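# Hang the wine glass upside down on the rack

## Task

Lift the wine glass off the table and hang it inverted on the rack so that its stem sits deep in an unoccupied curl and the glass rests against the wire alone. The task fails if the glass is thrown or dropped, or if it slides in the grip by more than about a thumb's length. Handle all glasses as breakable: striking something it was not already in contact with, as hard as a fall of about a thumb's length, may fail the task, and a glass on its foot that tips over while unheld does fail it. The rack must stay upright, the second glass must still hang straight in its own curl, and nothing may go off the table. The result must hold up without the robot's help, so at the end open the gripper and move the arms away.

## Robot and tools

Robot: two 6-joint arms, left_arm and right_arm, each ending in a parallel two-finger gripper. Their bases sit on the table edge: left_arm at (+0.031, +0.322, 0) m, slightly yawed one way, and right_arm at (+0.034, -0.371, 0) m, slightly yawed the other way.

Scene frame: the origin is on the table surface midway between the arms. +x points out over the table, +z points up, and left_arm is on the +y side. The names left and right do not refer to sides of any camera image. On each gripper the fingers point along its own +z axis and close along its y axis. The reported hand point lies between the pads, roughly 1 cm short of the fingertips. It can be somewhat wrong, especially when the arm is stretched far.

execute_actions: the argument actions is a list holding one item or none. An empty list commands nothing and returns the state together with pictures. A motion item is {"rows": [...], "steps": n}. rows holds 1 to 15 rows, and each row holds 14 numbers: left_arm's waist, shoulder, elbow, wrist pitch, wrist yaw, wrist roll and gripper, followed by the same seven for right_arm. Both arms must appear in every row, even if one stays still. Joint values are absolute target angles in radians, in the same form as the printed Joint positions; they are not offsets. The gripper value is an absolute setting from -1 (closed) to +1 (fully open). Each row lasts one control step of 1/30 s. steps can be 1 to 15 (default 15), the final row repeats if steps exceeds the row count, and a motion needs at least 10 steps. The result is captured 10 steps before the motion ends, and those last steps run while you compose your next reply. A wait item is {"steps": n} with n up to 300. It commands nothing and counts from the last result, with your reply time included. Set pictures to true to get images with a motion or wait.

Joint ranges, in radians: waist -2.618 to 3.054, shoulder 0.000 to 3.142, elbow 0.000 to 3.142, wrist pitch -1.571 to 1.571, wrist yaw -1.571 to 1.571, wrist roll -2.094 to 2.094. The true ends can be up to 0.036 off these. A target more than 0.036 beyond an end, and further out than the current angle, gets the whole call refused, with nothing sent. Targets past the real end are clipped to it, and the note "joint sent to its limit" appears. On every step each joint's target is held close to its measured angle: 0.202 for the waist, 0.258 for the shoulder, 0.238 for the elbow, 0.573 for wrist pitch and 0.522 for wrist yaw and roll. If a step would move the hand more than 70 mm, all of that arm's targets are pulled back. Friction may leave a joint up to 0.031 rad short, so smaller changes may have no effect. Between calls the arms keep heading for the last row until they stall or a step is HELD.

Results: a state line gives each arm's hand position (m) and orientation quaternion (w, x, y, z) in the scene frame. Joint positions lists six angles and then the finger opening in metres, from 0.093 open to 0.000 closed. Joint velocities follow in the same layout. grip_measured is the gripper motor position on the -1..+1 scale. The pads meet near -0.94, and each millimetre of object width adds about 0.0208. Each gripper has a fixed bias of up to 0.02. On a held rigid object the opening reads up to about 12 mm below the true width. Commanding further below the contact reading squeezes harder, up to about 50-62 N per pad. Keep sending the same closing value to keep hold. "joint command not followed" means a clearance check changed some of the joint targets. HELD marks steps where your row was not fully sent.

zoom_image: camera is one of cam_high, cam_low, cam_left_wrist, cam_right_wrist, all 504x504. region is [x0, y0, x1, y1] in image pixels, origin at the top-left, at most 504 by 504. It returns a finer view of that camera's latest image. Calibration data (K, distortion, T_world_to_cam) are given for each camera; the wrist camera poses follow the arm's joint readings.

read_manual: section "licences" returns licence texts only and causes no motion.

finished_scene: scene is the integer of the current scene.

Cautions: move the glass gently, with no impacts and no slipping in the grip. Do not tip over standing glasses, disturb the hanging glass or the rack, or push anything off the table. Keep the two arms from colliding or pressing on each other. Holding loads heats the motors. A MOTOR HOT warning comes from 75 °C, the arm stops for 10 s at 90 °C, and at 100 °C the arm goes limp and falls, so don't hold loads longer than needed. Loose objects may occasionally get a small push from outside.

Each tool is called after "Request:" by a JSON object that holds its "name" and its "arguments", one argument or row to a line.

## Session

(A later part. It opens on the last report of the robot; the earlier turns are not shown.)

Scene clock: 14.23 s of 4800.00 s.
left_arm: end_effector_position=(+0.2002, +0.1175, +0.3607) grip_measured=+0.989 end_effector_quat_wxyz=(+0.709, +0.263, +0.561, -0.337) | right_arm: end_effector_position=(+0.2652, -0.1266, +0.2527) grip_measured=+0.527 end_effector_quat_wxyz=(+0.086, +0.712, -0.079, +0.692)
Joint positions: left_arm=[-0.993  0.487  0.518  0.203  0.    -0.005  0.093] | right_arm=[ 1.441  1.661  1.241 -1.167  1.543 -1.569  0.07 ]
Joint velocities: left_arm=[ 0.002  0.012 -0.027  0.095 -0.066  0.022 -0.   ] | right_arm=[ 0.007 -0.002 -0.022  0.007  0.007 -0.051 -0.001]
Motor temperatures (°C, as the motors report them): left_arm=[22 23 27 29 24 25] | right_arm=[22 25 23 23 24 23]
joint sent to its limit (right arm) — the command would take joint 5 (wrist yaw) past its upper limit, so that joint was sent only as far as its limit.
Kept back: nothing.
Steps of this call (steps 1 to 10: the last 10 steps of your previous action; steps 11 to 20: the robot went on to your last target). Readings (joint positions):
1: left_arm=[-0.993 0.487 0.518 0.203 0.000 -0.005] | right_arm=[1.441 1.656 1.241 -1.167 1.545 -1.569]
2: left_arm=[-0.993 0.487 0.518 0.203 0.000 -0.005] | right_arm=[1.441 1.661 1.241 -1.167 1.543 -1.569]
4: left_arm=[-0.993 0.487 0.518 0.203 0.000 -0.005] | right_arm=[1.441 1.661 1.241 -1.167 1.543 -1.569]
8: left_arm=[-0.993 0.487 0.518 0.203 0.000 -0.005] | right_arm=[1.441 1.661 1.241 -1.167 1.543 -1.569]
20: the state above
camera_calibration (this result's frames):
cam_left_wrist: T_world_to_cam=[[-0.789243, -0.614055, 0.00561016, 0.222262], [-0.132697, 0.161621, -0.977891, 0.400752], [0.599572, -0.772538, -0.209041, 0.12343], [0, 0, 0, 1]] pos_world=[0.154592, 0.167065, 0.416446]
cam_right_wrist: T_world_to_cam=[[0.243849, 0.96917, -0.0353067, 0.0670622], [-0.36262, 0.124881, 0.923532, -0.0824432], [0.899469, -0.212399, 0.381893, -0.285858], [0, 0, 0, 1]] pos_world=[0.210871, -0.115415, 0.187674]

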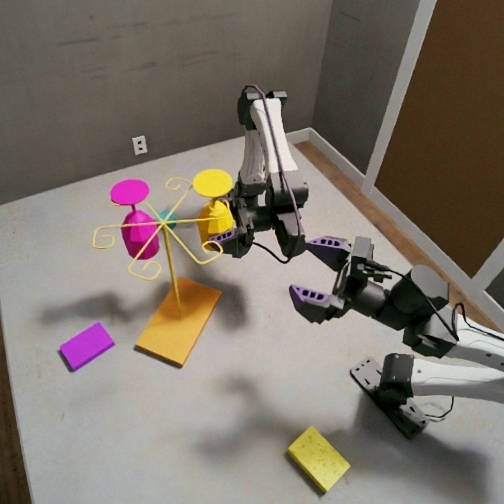

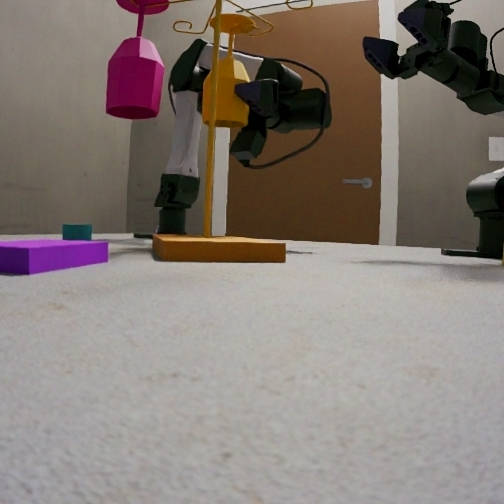

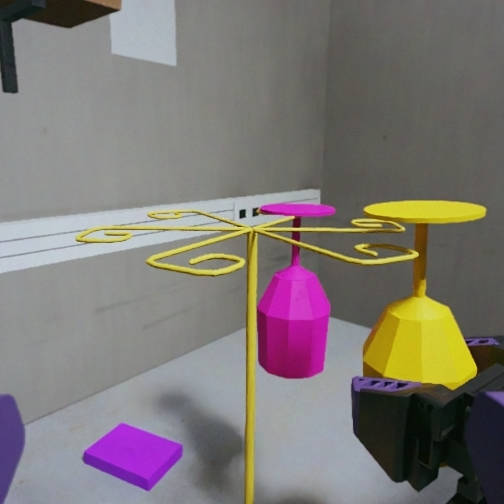

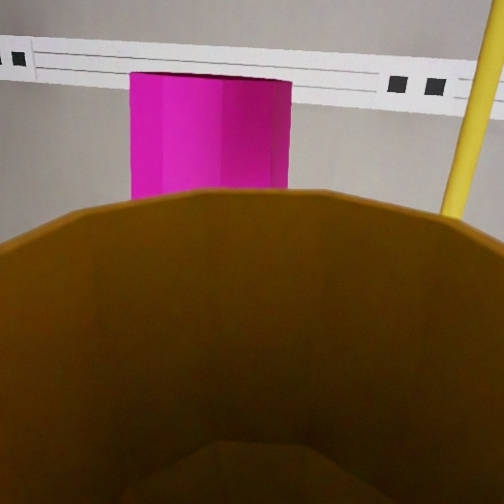

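Request:
{"name": "execute_actions", "arguments": {
  "actions": [
    {"rows":[[-1,0.5,0.5,0.2,0,0,1,1.345,1.83,1.47,-1.19,1.57,-1.57,0.1]]}
  ]
}}

Request:
{"name": "execute_actions", "arguments": {
  "actions": [
    {"rows":[[-1,0.5,0.5,0.2,0,0,1,1.345,1.95,1.63,-1.23,1.57,-1.57,0.1]]}
  ]
}}

Request:
{"name": "execute_actions", "arguments": {
  "actions": [
    {"steps":15}
  ],
  "pictures": true
}}

Request:
{"name": "zoom_image", "arguments": {
  "camera": "cam_high",
  "region": [130, 130, 270, 270]
}}

Request:
{"name": "zoom_image", "arguments": {
  "camera": "cam_left_wrist",
  "region": [280, 190, 450, 300]
}}

Scene clock: 15.20 s of 4800.00 s.
left_arm: end_effector_position=(+0.2002, +0.1175, +0.3607) grip_measured=+0.989 end_effector_quat_wxyz=(+0.709, +0.263, +0.561, -0.337) | right_arm: end_effector_position=(+0.3005, -0.1049, +0.2593) grip_measured=+0.527 end_effector_quat_wxyz=(+0.102, +0.706, -0.125, +0.690)
Joint positions: left_arm=[-0.993  0.487  0.518  0.203  0.    -0.005  0.093] | right_arm=[ 1.351  1.816  1.449 -1.176  1.544 -1.57   0.07 ]
Joint velocities: left_arm=[-0.007 -0.002 -0.002  0.11   0.037 -0.037 -0.001] | right_arm=[-0.271  0.291  0.134  0.037 -0.066 -0.066  0.001]
Motor temperatures (°C, as the motors report them): left_arm=[22 23 27 29 24 25] | right_arm=[22 25 23 23 24 23]
joint sent to its limit (right arm) — the command would take joint 5 (wrist yaw) past its upper limit, so that joint was sent only as far as its limit.
Steps of this call (steps 1 to 15: the robot went on to your last target; steps 16 to 24: nothing new was sent; steps 25 to 29: the first 5 steps of this action). Readings (joint positions):
25: left_arm=[-0.993 0.487 0.518 0.203 0.000 -0.005] | right_arm=[1.429 1.687 1.281 -1.197 1.537 -1.569]
26: left_arm=[-0.993 0.487 0.518 0.203 0.000 -0.005] | right_arm=[1.406 1.734 1.351 -1.202 1.539 -1.570]
28: left_arm=[-0.993 0.487 0.518 0.203 0.000 -0.005] | right_arm=[1.363 1.801 1.438 -1.179 1.544 -1.570]
29: the state above

Scene clock: 15.70 s of 4800.00 s.
left_arm: end_effector_position=(+0.2002, +0.1175, +0.3607) grip_measured=+0.989 end_effector_quat_wxyz=(+0.709, +0.263, +0.561, -0.337) | right_arm: end_effector_position=(+0.3128, -0.0770, +0.2598) grip_measured=+0.527 end_effector_quat_wxyz=(+0.102, +0.705, -0.131, +0.690)
Joint positions: left_arm=[-0.993  0.487  0.518  0.203  0.    -0.005  0.093] | right_arm=[ 1.344  1.935  1.608 -1.208  1.543 -1.57   0.07 ]
Joint velocities: left_arm=[ 0.007 -0.002  0.002  0.007  0.051 -0.007 -0.   ] | right_arm=[ 0.007  0.232  0.085 -0.022 -0.022 -0.022 -0.   ]
Motor temperatures (°C, as the motors report them): left_arm=[22 23 27 29 24 25] | right_arm=[22 25 23 23 24 23]
joint sent to its limit (right arm) — the command would take joint 5 (wrist yaw) past its upper limit, so that joint was sent only as far as its limit.
Steps of this call (steps 1 to 10: the last 10 steps of your previous action; steps 11 to 15: the first 5 steps of this action). Readings (joint positions):
11: left_arm=[-0.993 0.487 0.518 0.203 0.000 -0.005] | right_arm=[1.344 1.846 1.482 -1.207 1.540 -1.570]
12: left_arm=[-0.993 0.487 0.518 0.203 0.000 -0.005] | right_arm=[1.343 1.878 1.536 -1.215 1.541 -1.570]
14: left_arm=[-0.993 0.487 0.518 0.203 0.000 -0.005] | right_arm=[1.344 1.924 1.600 -1.208 1.543 -1.570]
15: the state above

Scene clock: 16.20 s of 4800.00 s.
left_arm: end_effector_position=(+0.2002, +0.1175, +0.3607) grip_measured=+0.989 end_effector_quat_wxyz=(+0.709, +0.263, +0.561, -0.337) | right_arm: end_effector_position=(+0.3130, -0.0763, +0.2564) grip_measured=+0.527 end_effector_quat_wxyz=(+0.109, +0.706, -0.124, +0.689)
Joint positions: left_arm=[-0.993  0.487  0.518  0.203  0.    -0.005  0.093] | right_arm=[ 1.344  1.945  1.608 -1.219  1.543 -1.57   0.07 ]
Joint velocities: left_arm=[-0.012  0.012  0.007  0.066 -0.066  0.007 -0.   ] | right_arm=[-0.002 -0.007 -0.002 -0.007 -0.037  0.066  0.   ]
Motor temperatures (°C, as the motors report them): left_arm=[22 23 27 29 24 25] | right_arm=[22 25 23 23 24 23]
joint sent to its limit (right arm) — the command would take joint 5 (wrist yaw) past its upper limit, so that joint was sent only as far as its limit.
Kept back: nothing.
Steps of this call (steps 1 to 10: the last 10 steps of your previous action; steps 11 to 15: the robot went on to your last target). Readings (joint positions):
1: left_arm=[-0.993 0.487 0.518 0.203 0.000 -0.005] | right_arm=[1.344 1.940 1.608 -1.208 1.543 -1.570]
2: left_arm=[-0.993 0.487 0.518 0.203 0.000 -0.005] | right_arm=[1.344 1.943 1.608 -1.210 1.543 -1.570]
4: left_arm=[-0.993 0.487 0.518 0.203 0.000 -0.005] | right_arm=[1.344 1.945 1.608 -1.214 1.543 -1.570]
8: left_arm=[-0.993 0.487 0.518 0.203 0.000 -0.005] | right_arm=[1.344 1.945 1.608 -1.217 1.543 -1.570]
15: the state above
camera_calibration (this result's frames):
cam_left_wrist: T_world_to_cam=[[-0.789243, -0.614055, 0.00561016, 0.222262], [-0.132697, 0.161621, -0.977891, 0.400752], [0.599572, -0.772538, -0.209041, 0.12343], [0, 0, 0, 1]] pos_world=[0.154592, 0.167065, 0.416446]
cam_right_wrist: T_world_to_cam=[[0.336644, 0.94162, -0.00479826, -0.0321027], [-0.357989, 0.132697, 0.924249, -0.0758285], [0.870927, -0.309425, 0.381761, -0.318038], [0, 0, 0, 1]] pos_world=[0.260649, -0.0581183, 0.191345]

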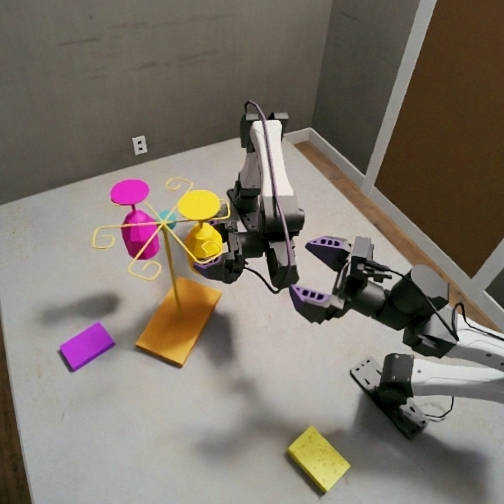

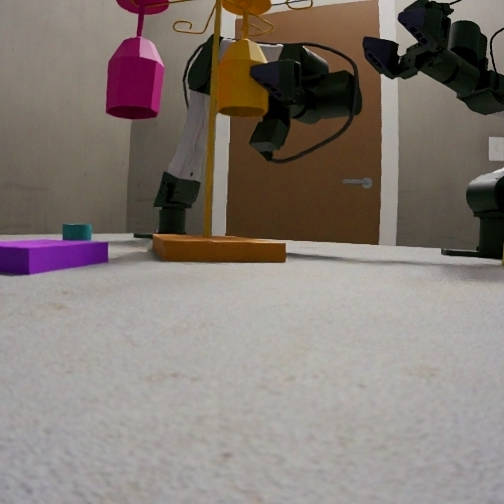

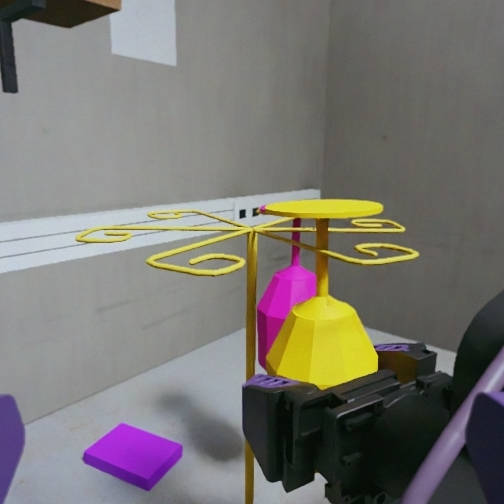

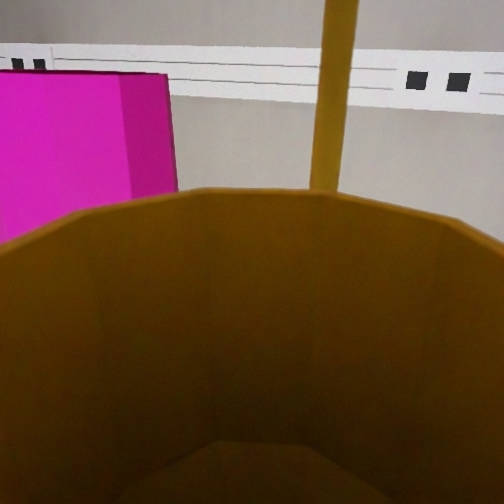

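Region (130, 130, 270, 270) of cam_high's 504x504 image, scaled by 3.600, with more detail than that image has.

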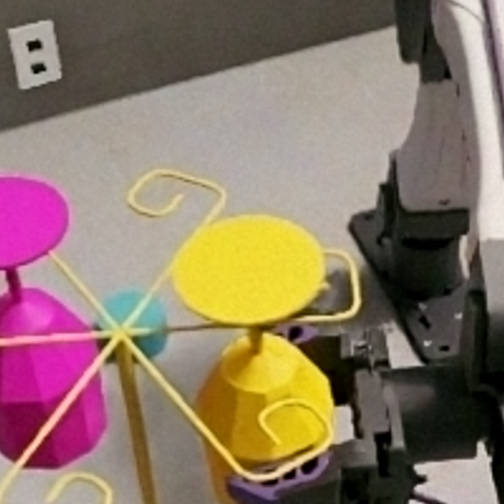

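Region (280, 190, 450, 300) of cam_left_wrist's 504x504 image, scaled by 2.965, with more detail than that image has; it fills the top 326 rows of this view, and the rest is white.

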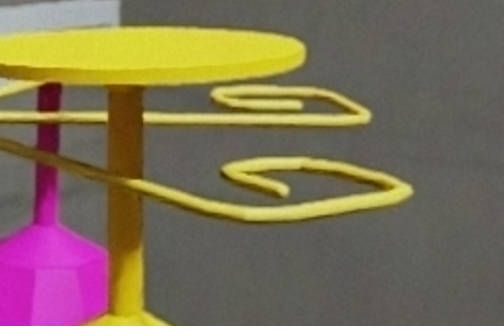

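Stem ≈(255,305); move ~4.5 cm out along the spoke.

Request:
{"name": "execute_actions", "arguments": {
  "actions": [
    {"rows":[[-1,0.5,0.5,0.2,0,0,1,1.405,1.895,1.555,-1.21,1.57,-1.57,0.1]]}
  ]
}}

Request:
{"name": "execute_actions", "arguments": {
  "actions": [
    {"rows":[[-1,0.5,0.5,0.2,0,0,1,1.47,1.86,1.505,-1.2,1.57,-1.57,0.1]]}
  ]
}}

Request:
{"name": "execute_actions", "arguments": {
  "actions": [
    {"steps":15}
  ],
  "pictures": true
}}

Request:
{"name": "zoom_image", "arguments": {
  "camera": "cam_left_wrist",
  "region": [280, 190, 450, 300]
}}

Scene clock: 16.63 s of 4800.00 s.
left_arm: end_effector_position=(+0.2002, +0.1175, +0.3607) grip_measured=+0.989 end_effector_quat_wxyz=(+0.709, +0.263, +0.561, -0.337) | right_arm: end_effector_position=(+0.2948, -0.0686, +0.2551) grip_measured=+0.527 end_effector_quat_wxyz=(+0.094, +0.709, -0.101, +0.691)
Joint positions: left_arm=[-0.993  0.487  0.518  0.203  0.    -0.005  0.093] | right_arm=[ 1.398  1.921  1.57  -1.214  1.544 -1.57   0.07 ]
Joint velocities: left_arm=[-0.017  0.012  0.012  0.051  0.051  0.037  0.   ] | right_arm=[ 0.256 -0.022 -0.012 -0.007  0.066 -0.037  0.001]
Motor temperatures (°C, as the motors report them): left_arm=[22 23 27 29 24 25] | right_arm=[22 25 23 23 24 23]
joint sent to its limit (right arm) — the command would take joint 5 (wrist yaw) past its upper limit, so that joint was sent only as far as its limit.
Steps of this call (steps 1 to 8: the robot went on to your last target; steps 9 to 13: the first 5 steps of this action). Readings (joint positions):
9: left_arm=[-0.993 0.487 0.518 0.203 0.000 -0.005] | right_arm=[1.349 1.940 1.601 -1.215 1.544 -1.570]
10: left_arm=[-0.993 0.487 0.518 0.203 0.000 -0.005] | right_arm=[1.360 1.933 1.587 -1.214 1.544 -1.570]
12: left_arm=[-0.993 0.487 0.518 0.203 0.000 -0.005] | right_arm=[1.387 1.922 1.572 -1.214 1.544 -1.570]
13: the state above

Scene clock: 17.13 s of 4800.00 s.
left_arm: end_effector_position=(+0.2002, +0.1175, +0.3607) grip_measured=+0.989 end_effector_quat_wxyz=(+0.709, +0.263, +0.561, -0.337) | right_arm: end_effector_position=(+0.2723, -0.0615, +0.2546) grip_measured=+0.527 end_effector_quat_wxyz=(+0.073, +0.712, -0.075, +0.694)
Joint positions: left_arm=[-0.993  0.487  0.518  0.203  0.    -0.005  0.093] | right_arm=[ 1.464  1.886  1.52  -1.206  1.545 -1.57   0.07 ]
Joint velocities: left_arm=[-0.007 -0.002  0.002 -0.022 -0.022  0.037  0.001] | right_arm=[ 0.232 -0.056 -0.017  0.007 -0.007 -0.022  0.002]
Motor temperatures (°C, as the motors report them): left_arm=[22 23 27 29 24 25] | right_arm=[22 26 23 23 24 23]
joint sent to its limit (right arm) — the command would take joint 5 (wrist yaw) past its upper limit, so that joint was sent only as far as its limit.
Steps of this call (steps 1 to 10: the last 10 steps of your previous action; steps 11 to 15: the first 5 steps of this action). Readings (joint positions):
11: left_arm=[-0.993 0.487 0.518 0.203 0.000 -0.005] | right_arm=[1.412 1.913 1.559 -1.207 1.545 -1.570]
12: left_arm=[-0.993 0.487 0.518 0.203 0.000 -0.005] | right_arm=[1.424 1.903 1.542 -1.206 1.545 -1.570]
14: left_arm=[-0.993 0.487 0.518 0.203 0.000 -0.005] | right_arm=[1.453 1.888 1.522 -1.206 1.545 -1.570]
15: the state above

Scene clock: 17.63 s of 4800.00 s.
left_arm: end_effector_position=(+0.2002, +0.1175, +0.3607) grip_measured=+0.989 end_effector_quat_wxyz=(+0.709, +0.263, +0.561, -0.337) | right_arm: end_effector_position=(+0.2698, -0.0601, +0.2554) grip_measured=+0.527 end_effector_quat_wxyz=(+0.070, +0.713, -0.073, +0.694)
Joint positions: left_arm=[-0.993  0.487  0.518  0.203  0.    -0.005  0.093] | right_arm=[ 1.472  1.883  1.52  -1.206  1.545 -1.57   0.07 ]
Joint velocities: left_arm=[-0.022 -0.012  0.012 -0.051 -0.037  0.007 -0.   ] | right_arm=[ 0.002  0.002  0.002  0.037 -0.037  0.095 -0.001]
Motor temperatures (°C, as the motors report them): left_arm=[22 23 27 29 24 25] | right_arm=[22 26 23 23 24 23]
joint sent to its limit (right arm) — the command would take joint 5 (wrist yaw) past its upper limit, so that joint was sent only as far as its limit.
Kept back: nothing.
Steps of this call (steps 1 to 10: the last 10 steps of your previous action; steps 11 to 15: the robot went on to your last target). Readings (joint positions):
1: left_arm=[-0.993 0.487 0.518 0.203 0.000 -0.005] | right_arm=[1.470 1.884 1.520 -1.206 1.545 -1.570]
2: left_arm=[-0.993 0.487 0.518 0.203 0.000 -0.005] | right_arm=[1.472 1.883 1.520 -1.206 1.545 -1.570]
4: left_arm=[-0.993 0.487 0.518 0.203 0.000 -0.005] | right_arm=[1.472 1.883 1.520 -1.206 1.545 -1.570]
8: left_arm=[-0.993 0.487 0.518 0.203 0.000 -0.005] | right_arm=[1.472 1.883 1.520 -1.206 1.545 -1.570]
15: the state above
All arms were judged still, so your last target was given up. Only a new action makes them travel on or press farther. Fingers that are still opening or closing keep moving.
camera_calibration (this result's frames):
cam_left_wrist: T_world_to_cam=[[-0.789243, -0.614055, 0.00561016, 0.222262], [-0.132697, 0.161621, -0.977891, 0.400752], [0.599572, -0.772538, -0.209041, 0.12343], [0, 0, 0, 1]] pos_world=[0.154592, 0.167065, 0.416446]
cam_right_wrist: T_world_to_cam=[[0.213882, 0.976677, -0.0188957, 0.00593113], [-0.370392, 0.0989806, 0.923587, -0.0910281], [0.903916, -0.19054, 0.382924, -0.277018], [0, 0, 0, 1]] pos_world=[0.215417, -0.0495658, 0.190261]

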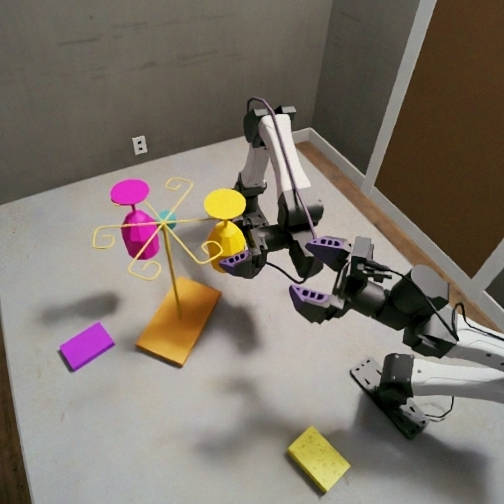

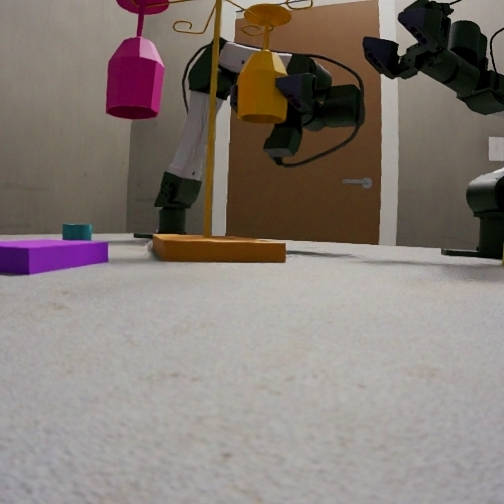

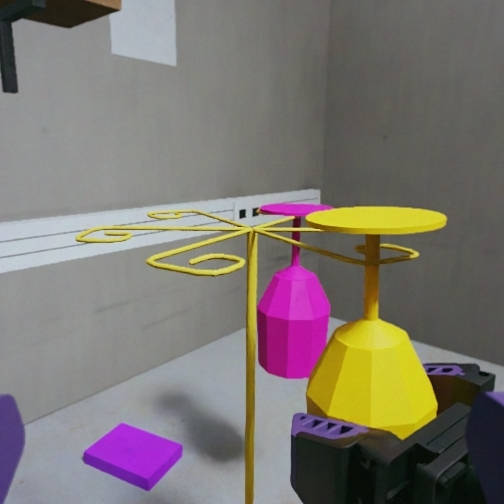

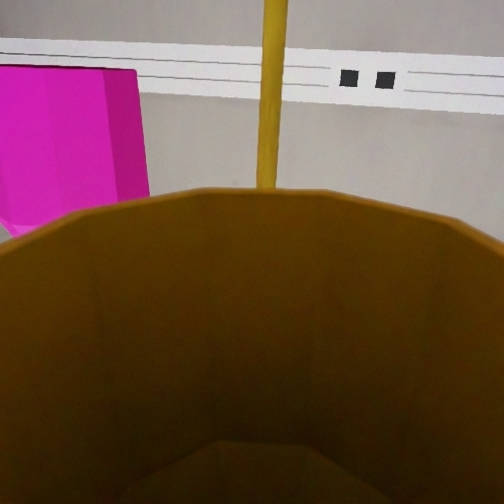

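Region (280, 190, 450, 300) of cam_left_wrist's 504x504 image, scaled by 2.965, with more detail than that image has; it fills the top 326 rows of this view, and the rest is white.

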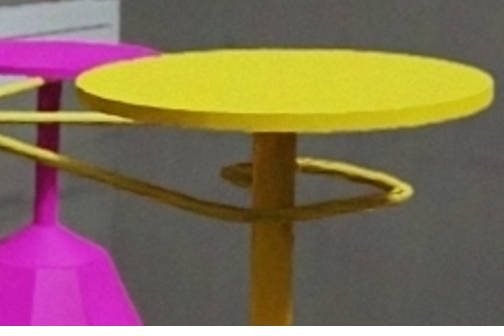

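Retract 17 mm, then waist back, lowering.

Request:
{"name": "execute_actions", "arguments": {
  "actions": [
    {"rows":[[-1,0.5,0.5,0.2,0,0,1,1.47,1.8,1.42,-1.17,1.57,-1.57,0.1]]}
  ]
}}

Request:
{"name": "execute_actions", "arguments": {
  "actions": [
    {"rows":[[-1,0.5,0.5,0.2,0,0,1,1.43,1.84,1.39,-1.13,1.57,-1.57,0.1]]}
  ]
}}

Request:
{"name": "execute_actions", "arguments": {
  "actions": [
    {"steps":15}
  ],
  "pictures": true
}}

Request:
{"name": "zoom_image", "arguments": {
  "camera": "cam_low",
  "region": [210, 0, 310, 60]
}}

Scene clock: 18.17 s of 4800.00 s.
left_arm: end_effector_position=(+0.2002, +0.1175, +0.3607) grip_measured=+0.989 end_effector_quat_wxyz=(+0.709, +0.263, +0.561, -0.337) | right_arm: end_effector_position=(+0.2665, -0.0759, +0.2529) grip_measured=+0.527 end_effector_quat_wxyz=(+0.073, +0.712, -0.070, +0.694)
Joint positions: left_arm=[-0.993  0.487  0.518  0.203  0.    -0.005  0.093] | right_arm=[ 1.472  1.825  1.435 -1.187  1.546 -1.57   0.07 ]
Joint velocities: left_arm=[ 0.012  0.017  0.002 -0.007 -0.022 -0.022 -0.   ] | right_arm=[ 0.007 -0.125 -0.071  0.022 -0.095  0.007  0.   ]
Motor temperatures (°C, as the motors report them): left_arm=[22 23 27 30 24 25] | right_arm=[22 26 23 23 24 23]
joint sent to its limit (right arm) — the command would take joint 5 (wrist yaw) past its upper limit, so that joint was sent only as far as its limit.
Steps of this call (steps 1 to 11: nothing new was sent; steps 12 to 16: the first 5 steps of this action). Readings (joint positions):
12: left_arm=[-0.993 0.487 0.518 0.203 0.000 -0.005] | right_arm=[1.472 1.873 1.502 -1.191 1.546 -1.570]
13: left_arm=[-0.993 0.487 0.518 0.203 0.000 -0.005] | right_arm=[1.472 1.855 1.473 -1.187 1.546 -1.570]
15: left_arm=[-0.993 0.487 0.518 0.203 0.000 -0.005] | right_arm=[1.472 1.830 1.439 -1.187 1.546 -1.570]
16: the state above

Scene clock: 18.67 s of 4800.00 s.
left_arm: end_effector_position=(+0.2002, +0.1175, +0.3607) grip_measured=+0.989 end_effector_quat_wxyz=(+0.709, +0.263, +0.561, -0.337) | right_arm: end_effector_position=(+0.2763, -0.0849, +0.2449) grip_measured=+0.527 end_effector_quat_wxyz=(+0.085, +0.711, -0.082, +0.693)
Joint positions: left_arm=[-0.993  0.487  0.518  0.203  0.    -0.005  0.093] | right_arm=[ 1.437  1.828  1.405 -1.156  1.547 -1.57   0.07 ]
Joint velocities: left_arm=[-0.022 -0.007 -0.022  0.007 -0.007 -0.022 -0.   ] | right_arm=[-0.159  0.076 -0.061  0.081 -0.022  0.022  0.   ]
Motor temperatures (°C, as the motors report them): left_arm=[22 23 27 30 24 25] | right_arm=[22 26 23 23 24 23]
joint sent to its limit (right arm) — the command would take joint 5 (wrist yaw) past its upper limit, so that joint was sent only as far as its limit.
Steps of this call (steps 1 to 10: the last 10 steps of your previous action; steps 11 to 15: the first 5 steps of this action). Readings (joint positions):
11: left_arm=[-0.993 0.487 0.518 0.203 0.000 -0.005] | right_arm=[1.468 1.821 1.429 -1.175 1.547 -1.570]
12: left_arm=[-0.993 0.487 0.518 0.203 0.000 -0.005] | right_arm=[1.461 1.821 1.422 -1.167 1.547 -1.570]
14: left_arm=[-0.993 0.487 0.518 0.203 0.000 -0.005] | right_arm=[1.443 1.825 1.409 -1.159 1.547 -1.570]
15: the state above

Scene clock: 19.17 s of 4800.00 s.
left_arm: end_effector_position=(+0.2002, +0.1175, +0.3607) grip_measured=+0.989 end_effector_quat_wxyz=(+0.709, +0.263, +0.561, -0.337) | right_arm: end_effector_position=(+0.2777, -0.0848, +0.2431) grip_measured=+0.527 end_effector_quat_wxyz=(+0.084, +0.710, -0.086, +0.693)
Joint positions: left_arm=[-0.993  0.487  0.518  0.203  0.    -0.005  0.093] | right_arm=[ 1.433  1.831  1.402 -1.143  1.547 -1.57   0.07 ]
Joint velocities: left_arm=[-0.022 -0.012  0.007 -0.11  -0.037  0.007 -0.001] | right_arm=[-0.012 -0.007 -0.017 -0.066  0.037 -0.066  0.   ]
Motor temperatures (°C, as the motors report them): left_arm=[22 23 27 30 24 25] | right_arm=[22 26 23 23 24 23]
joint sent to its limit (right arm) — the command would take joint 5 (wrist yaw) past its upper limit, so that joint was sent only as far as its limit.
Kept back: nothing.
Steps of this call (steps 1 to 10: the last 10 steps of your previous action; steps 11 to 15: the robot went on to your last target). Readings (joint positions):
1: left_arm=[-0.993 0.487 0.518 0.203 0.000 -0.005] | right_arm=[1.434 1.830 1.403 -1.154 1.547 -1.570]
2: left_arm=[-0.993 0.487 0.518 0.203 0.000 -0.005] | right_arm=[1.433 1.831 1.402 -1.152 1.547 -1.570]
4: left_arm=[-0.993 0.487 0.518 0.203 0.000 -0.005] | right_arm=[1.433 1.831 1.402 -1.149 1.547 -1.570]
8: left_arm=[-0.993 0.487 0.518 0.203 0.000 -0.005] | right_arm=[1.433 1.831 1.402 -1.145 1.547 -1.570]
15: the state above
camera_calibration (this result's frames):
cam_left_wrist: T_world_to_cam=[[-0.789243, -0.614055, 0.00561016, 0.222262], [-0.132697, 0.161621, -0.977891, 0.400752], [0.599572, -0.772538, -0.209041, 0.12343], [0, 0, 0, 1]] pos_world=[0.154592, 0.167065, 0.416446]
cam_right_wrist: T_world_to_cam=[[0.25136, 0.967654, -0.0215404, 0.0176337], [-0.367427, 0.115985, 0.922792, -0.0734891], [0.895442, -0.224038, 0.384696, -0.285188], [0, 0, 0, 1]] pos_world=[0.223935, -0.0724326, 0.177906]

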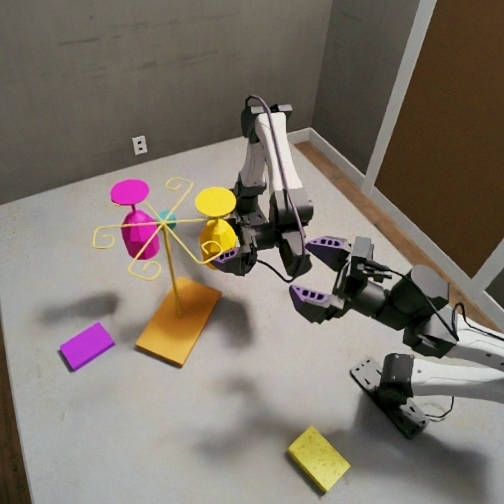

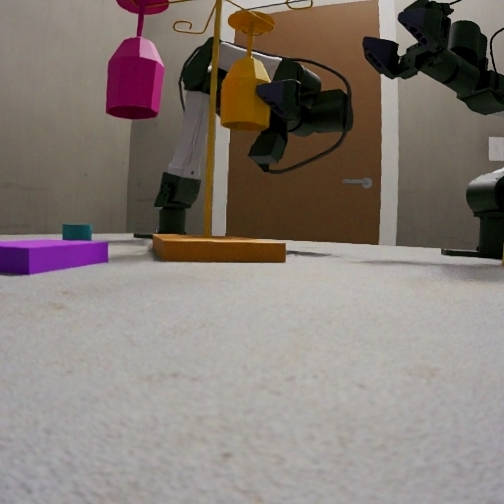

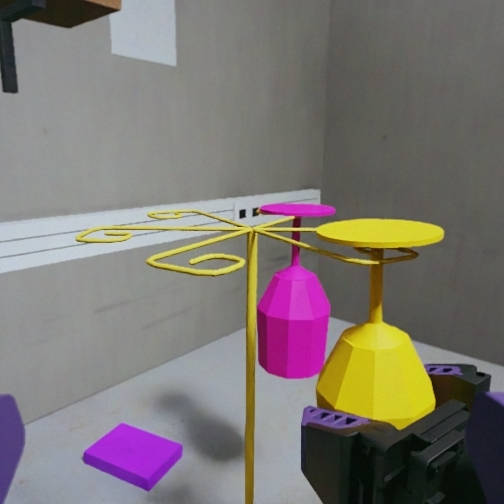

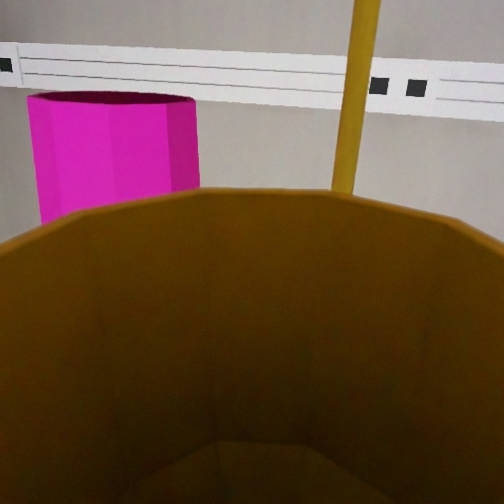

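Region (210, 0, 310, 60) of cam_low's 504x504 image, scaled by 5.040, with more detail than that image has; it fills the top 302 rows of this view, and the rest is white.

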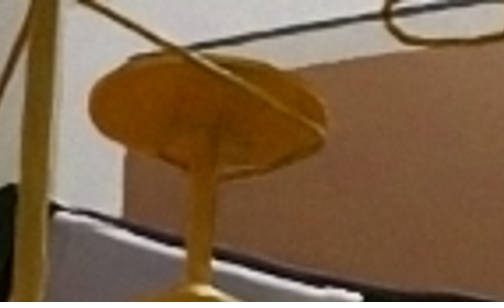

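Request:
{"name": "execute_actions", "arguments": {
  "actions": [
    {"rows":[[-1,0.5,0.5,0.2,0,0,1,1.43,1.84,1.39,-1.13,1.57,-1.57,1]]}
  ]
}}

Request:
{"name": "execute_actions", "arguments": {
  "actions": [
    {"rows":[[-1,0.5,0.5,0.2,0,0,1,1.43,1.895,1.27,-0.94,1.57,-1.57,1]]}
  ]
}}

Request:
{"name": "execute_actions", "arguments": {
  "actions": [
    {"rows":[[-1,0.5,0.5,0.2,0,0,1,1.43,1.975,1.16,-0.76,1.57,-1.57,1]]}
  ]
}}

Request:
{"name": "execute_actions", "arguments": {
  "actions": [
    {"rows":[[-1,0.5,0.5,0.2,0,0,1,1.85,1.9,1.05,-0.76,1.57,-1.57,1]]}
  ]
}}

Request:
{"name": "execute_actions", "arguments": {
  "actions": [
    {"steps":20}
  ],
  "pictures": true
}}

Request:
{"name": "finished_scene", "arguments": {
  "scene": 2
}}

Scene clock: 20.07 s of 4800.00 s.
left_arm: end_effector_position=(+0.2002, +0.1175, +0.3607) grip_measured=+0.989 end_effector_quat_wxyz=(+0.709, +0.263, +0.561, -0.337) | right_arm: end_effector_position=(+0.2778, -0.0847, +0.2432) grip_measured=+1.000 end_effector_quat_wxyz=(+0.084, +0.710, -0.086, +0.694)
Joint positions: left_arm=[-0.993  0.487  0.518  0.203  0.    -0.005  0.093] | right_arm=[ 1.433  1.831  1.402 -1.141  1.547 -1.57   0.093]
Joint velocities: left_arm=[ 0.002 -0.017 -0.002  0.007 -0.037  0.007 -0.   ] | right_arm=[ 0.017 -0.007  0.002 -0.051  0.022  0.007  0.   ]
Motor temperatures (°C, as the motors report them): left_arm=[22 23 27 30 24 25] | right_arm=[22 26 23 23 24 23]
joint sent to its limit (right arm) — the command would take joint 5 (wrist yaw) past its upper limit, so that joint was sent only as far as its limit.
Steps of this call (steps 1 to 15: the robot went on to your last target; steps 16 to 22: nothing new was sent; steps 23 to 27: the first 5 steps of this action). Readings (joint positions):
23: left_arm=[-0.993 0.487 0.518 0.203 0.000 -0.005] | right_arm=[1.433 1.831 1.402 -1.142 1.547 -1.570]
24: left_arm=[-0.993 0.487 0.518 0.203 0.000 -0.005] | right_arm=[1.433 1.831 1.402 -1.142 1.547 -1.570]
26: left_arm=[-0.993 0.487 0.518 0.203 0.000 -0.005] | right_arm=[1.433 1.831 1.402 -1.141 1.547 -1.570]
27: the state above

Scene clock: 20.57 s of 4800.00 s.
left_arm: end_effector_position=(+0.2002, +0.1175, +0.3607) grip_measured=+0.989 end_effector_quat_wxyz=(+0.709, +0.263, +0.561, -0.337) | right_arm: end_effector_position=(+0.2775, -0.0859, +0.2022) grip_measured=+1.000 end_effector_quat_wxyz=(+0.097, +0.708, -0.074, +0.695)
Joint positions: left_arm=[-0.993  0.487  0.518  0.203  0.    -0.005  0.093] | right_arm=[ 1.433  1.88   1.29  -1.016  1.556 -1.57   0.093]
Joint velocities: left_arm=[-0.007  0.007 -0.012 -0.037  0.051 -0.037  0.001] | right_arm=[ 0.007  0.432 -0.354  0.403 -0.066 -0.066  0.   ]
Motor temperatures (°C, as the motors report them): left_arm=[22 23 27 30 24 25] | right_arm=[22 26 23 23 24 23]
joint sent to its limit (right arm) — the command would take joint 5 (wrist yaw) past its upper limit, so that joint was sent only as far as its limit.
Steps of this call (steps 1 to 10: the last 10 steps of your previous action; steps 11 to 15: the first 5 steps of this action). Readings (joint positions):
11: left_arm=[-0.993 0.487 0.518 0.203 0.000 -0.005] | right_arm=[1.433 1.833 1.382 -1.106 1.555 -1.570]
12: left_arm=[-0.993 0.487 0.518 0.203 0.000 -0.005] | right_arm=[1.433 1.836 1.354 -1.071 1.558 -1.570]
14: left_arm=[-0.993 0.487 0.518 0.203 0.000 -0.005] | right_arm=[1.433 1.864 1.305 -1.029 1.558 -1.570]
15: the state above

Scene clock: 21.07 s of 4800.00 s.
left_arm: end_effector_position=(+0.2002, +0.1175, +0.3607) grip_measured=+0.989 end_effector_quat_wxyz=(+0.709, +0.263, +0.561, -0.337) | right_arm: end_effector_position=(+0.2772, -0.0870, +0.1529) grip_measured=+1.000 end_effector_quat_wxyz=(+0.098, +0.708, -0.072, +0.695)
Joint positions: left_arm=[-0.993  0.487  0.518  0.203  0.    -0.005  0.093] | right_arm=[ 1.433  1.957  1.181 -0.834  1.557 -1.571  0.093]
Joint velocities: left_arm=[-0.007  0.012 -0.027  0.007  0.037  0.037 -0.   ] | right_arm=[ 0.007  0.457 -0.339  0.315 -0.037 -0.066  0.   ]
Motor temperatures (°C, as the motors report them): left_arm=[22 23 27 30 24 25] | right_arm=[22 26 23 23 24 23]
joint sent to its limit (right arm) — the command would take joint 5 (wrist yaw) past its upper limit, so that joint was sent only as far as its limit.
Steps of this call (steps 1 to 10: the last 10 steps of your previous action; steps 11 to 15: the first 5 steps of this action). Readings (joint positions):
11: left_arm=[-0.993 0.487 0.518 0.203 0.000 -0.005] | right_arm=[1.433 1.903 1.258 -0.925 1.558 -1.571]
12: left_arm=[-0.993 0.487 0.518 0.203 0.000 -0.005] | right_arm=[1.433 1.909 1.235 -0.889 1.558 -1.571]
14: left_arm=[-0.993 0.487 0.518 0.203 0.000 -0.005] | right_arm=[1.433 1.941 1.195 -0.847 1.558 -1.571]
15: the state above

Scene clock: 21.57 s of 4800.00 s.
left_arm: end_effector_position=(+0.2002, +0.1175, +0.3607) grip_measured=+0.989 end_effector_quat_wxyz=(+0.709, +0.263, +0.561, -0.337) | right_arm: end_effector_position=(+0.1884, -0.0491, +0.1397) grip_measured=+1.000 end_effector_quat_wxyz=(+0.001, +0.712, +0.032, +0.701)
Joint positions: left_arm=[-0.993  0.487  0.518  0.203  0.    -0.005  0.093] | right_arm=[ 1.718  1.924  1.072 -0.765  1.555 -1.571  0.093]
Joint velocities: left_arm=[ 0.002 -0.012  0.007 -0.022  0.051 -0.037  0.   ] | right_arm=[ 2.117  0.002 -0.066  0.007 -0.066  0.007  0.   ]
Motor temperatures (°C, as the motors report them): left_arm=[22 23 27 30 24 25] | right_arm=[22 26 23 23 24 23]
joint sent to its limit (right arm) — the command would take joint 5 (wrist yaw) past its upper limit, so that joint was sent only as far as its limit.
Steps of this call (steps 1 to 10: the last 10 steps of your previous action; steps 11 to 15: the first 5 steps of this action). Readings (joint positions):
11: left_arm=[-0.993 0.487 0.518 0.203 0.000 -0.005] | right_arm=[1.454 1.969 1.147 -0.766 1.555 -1.571]
12: left_arm=[-0.993 0.487 0.518 0.203 0.000 -0.005] | right_arm=[1.501 1.949 1.115 -0.764 1.555 -1.571]
14: left_arm=[-0.993 0.487 0.518 0.203 0.000 -0.005] | right_arm=[1.642 1.927 1.077 -0.765 1.555 -1.571]
15: the state above

Scene clock: 22.23 s of 4800.00 s.
left_arm: end_effector_position=(+0.2002, +0.1175, +0.3607) grip_measured=+0.989 end_effector_quat_wxyz=(+0.709, +0.263, +0.561, -0.337) | right_arm: end_effector_position=(+0.1432, -0.0308, +0.1396) grip_measured=+1.000 end_effector_quat_wxyz=(-0.049, +0.708, +0.079, +0.700)
Joint positions: left_arm=[-0.993  0.487  0.518  0.203  0.    -0.005  0.093] | right_arm=[ 1.855  1.924  1.072 -0.76   1.555 -1.571  0.093]
Joint velocities: left_arm=[ 0.017  0.007  0.002 -0.007  0.037 -0.022 -0.   ] | right_arm=[-0.017 -0.002  0.007 -0.095 -0.022 -0.007  0.   ]
Motor temperatures (°C, as the motors report them): left_arm=[22 23 27 30 24 25] | right_arm=[22 26 23 23 24 23]
joint sent to its limit (right arm) — the command would take joint 5 (wrist yaw) past its upper limit, so that joint was sent only as far as its limit.
Kept back: nothing.
Steps of this call (steps 1 to 10: the last 10 steps of your previous action; steps 11 to 20: the robot went on to your last target). Readings (joint positions):
1: left_arm=[-0.993 0.487 0.518 0.203 0.000 -0.005] | right_arm=[1.787 1.924 1.072 -0.763 1.555 -1.571]
2: left_arm=[-0.993 0.487 0.518 0.203 0.000 -0.005] | right_arm=[1.838 1.924 1.072 -0.761 1.555 -1.571]
4: left_arm=[-0.993 0.487 0.518 0.203 0.000 -0.005] | right_arm=[1.878 1.924 1.072 -0.760 1.555 -1.571]
8: left_arm=[-0.993 0.487 0.518 0.203 0.000 -0.005] | right_arm=[1.859 1.924 1.072 -0.760 1.555 -1.571]
20: the state above
camera_calibration (this result's frames):
cam_left_wrist: T_world_to_cam=[[-0.789243, -0.614055, 0.00561016, 0.222262], [-0.132697, 0.161621, -0.977891, 0.400752], [0.599572, -0.772538, -0.209041, 0.12343], [0, 0, 0, 1]] pos_world=[0.154592, 0.167065, 0.416446]
cam_right_wrist: T_world_to_cam=[[-0.166474, 0.984058, -0.0625868, 0.0630148], [-0.397113, -0.0088118, 0.917728, -0.0325223], [0.902545, 0.177632, 0.392249, -0.102464], [0, 0, 0, 1]] pos_world=[0.0900537, -0.0440959, 0.0739819]

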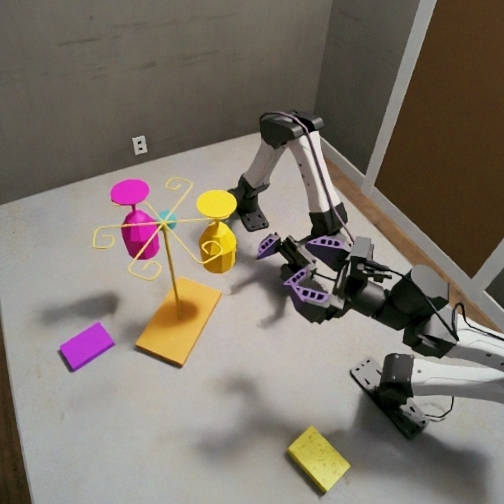

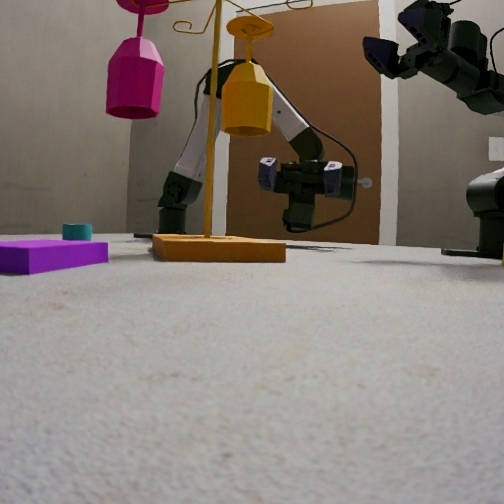

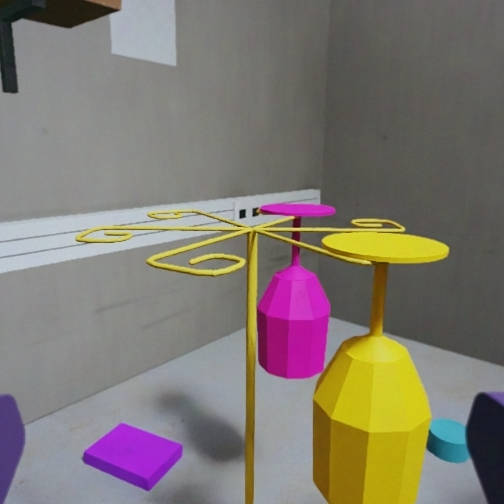

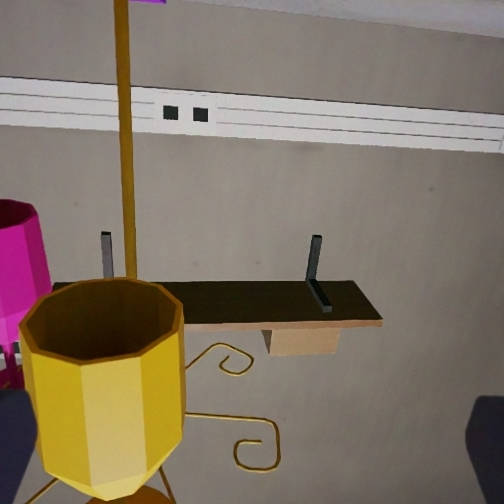

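The scene is finished: the task was done.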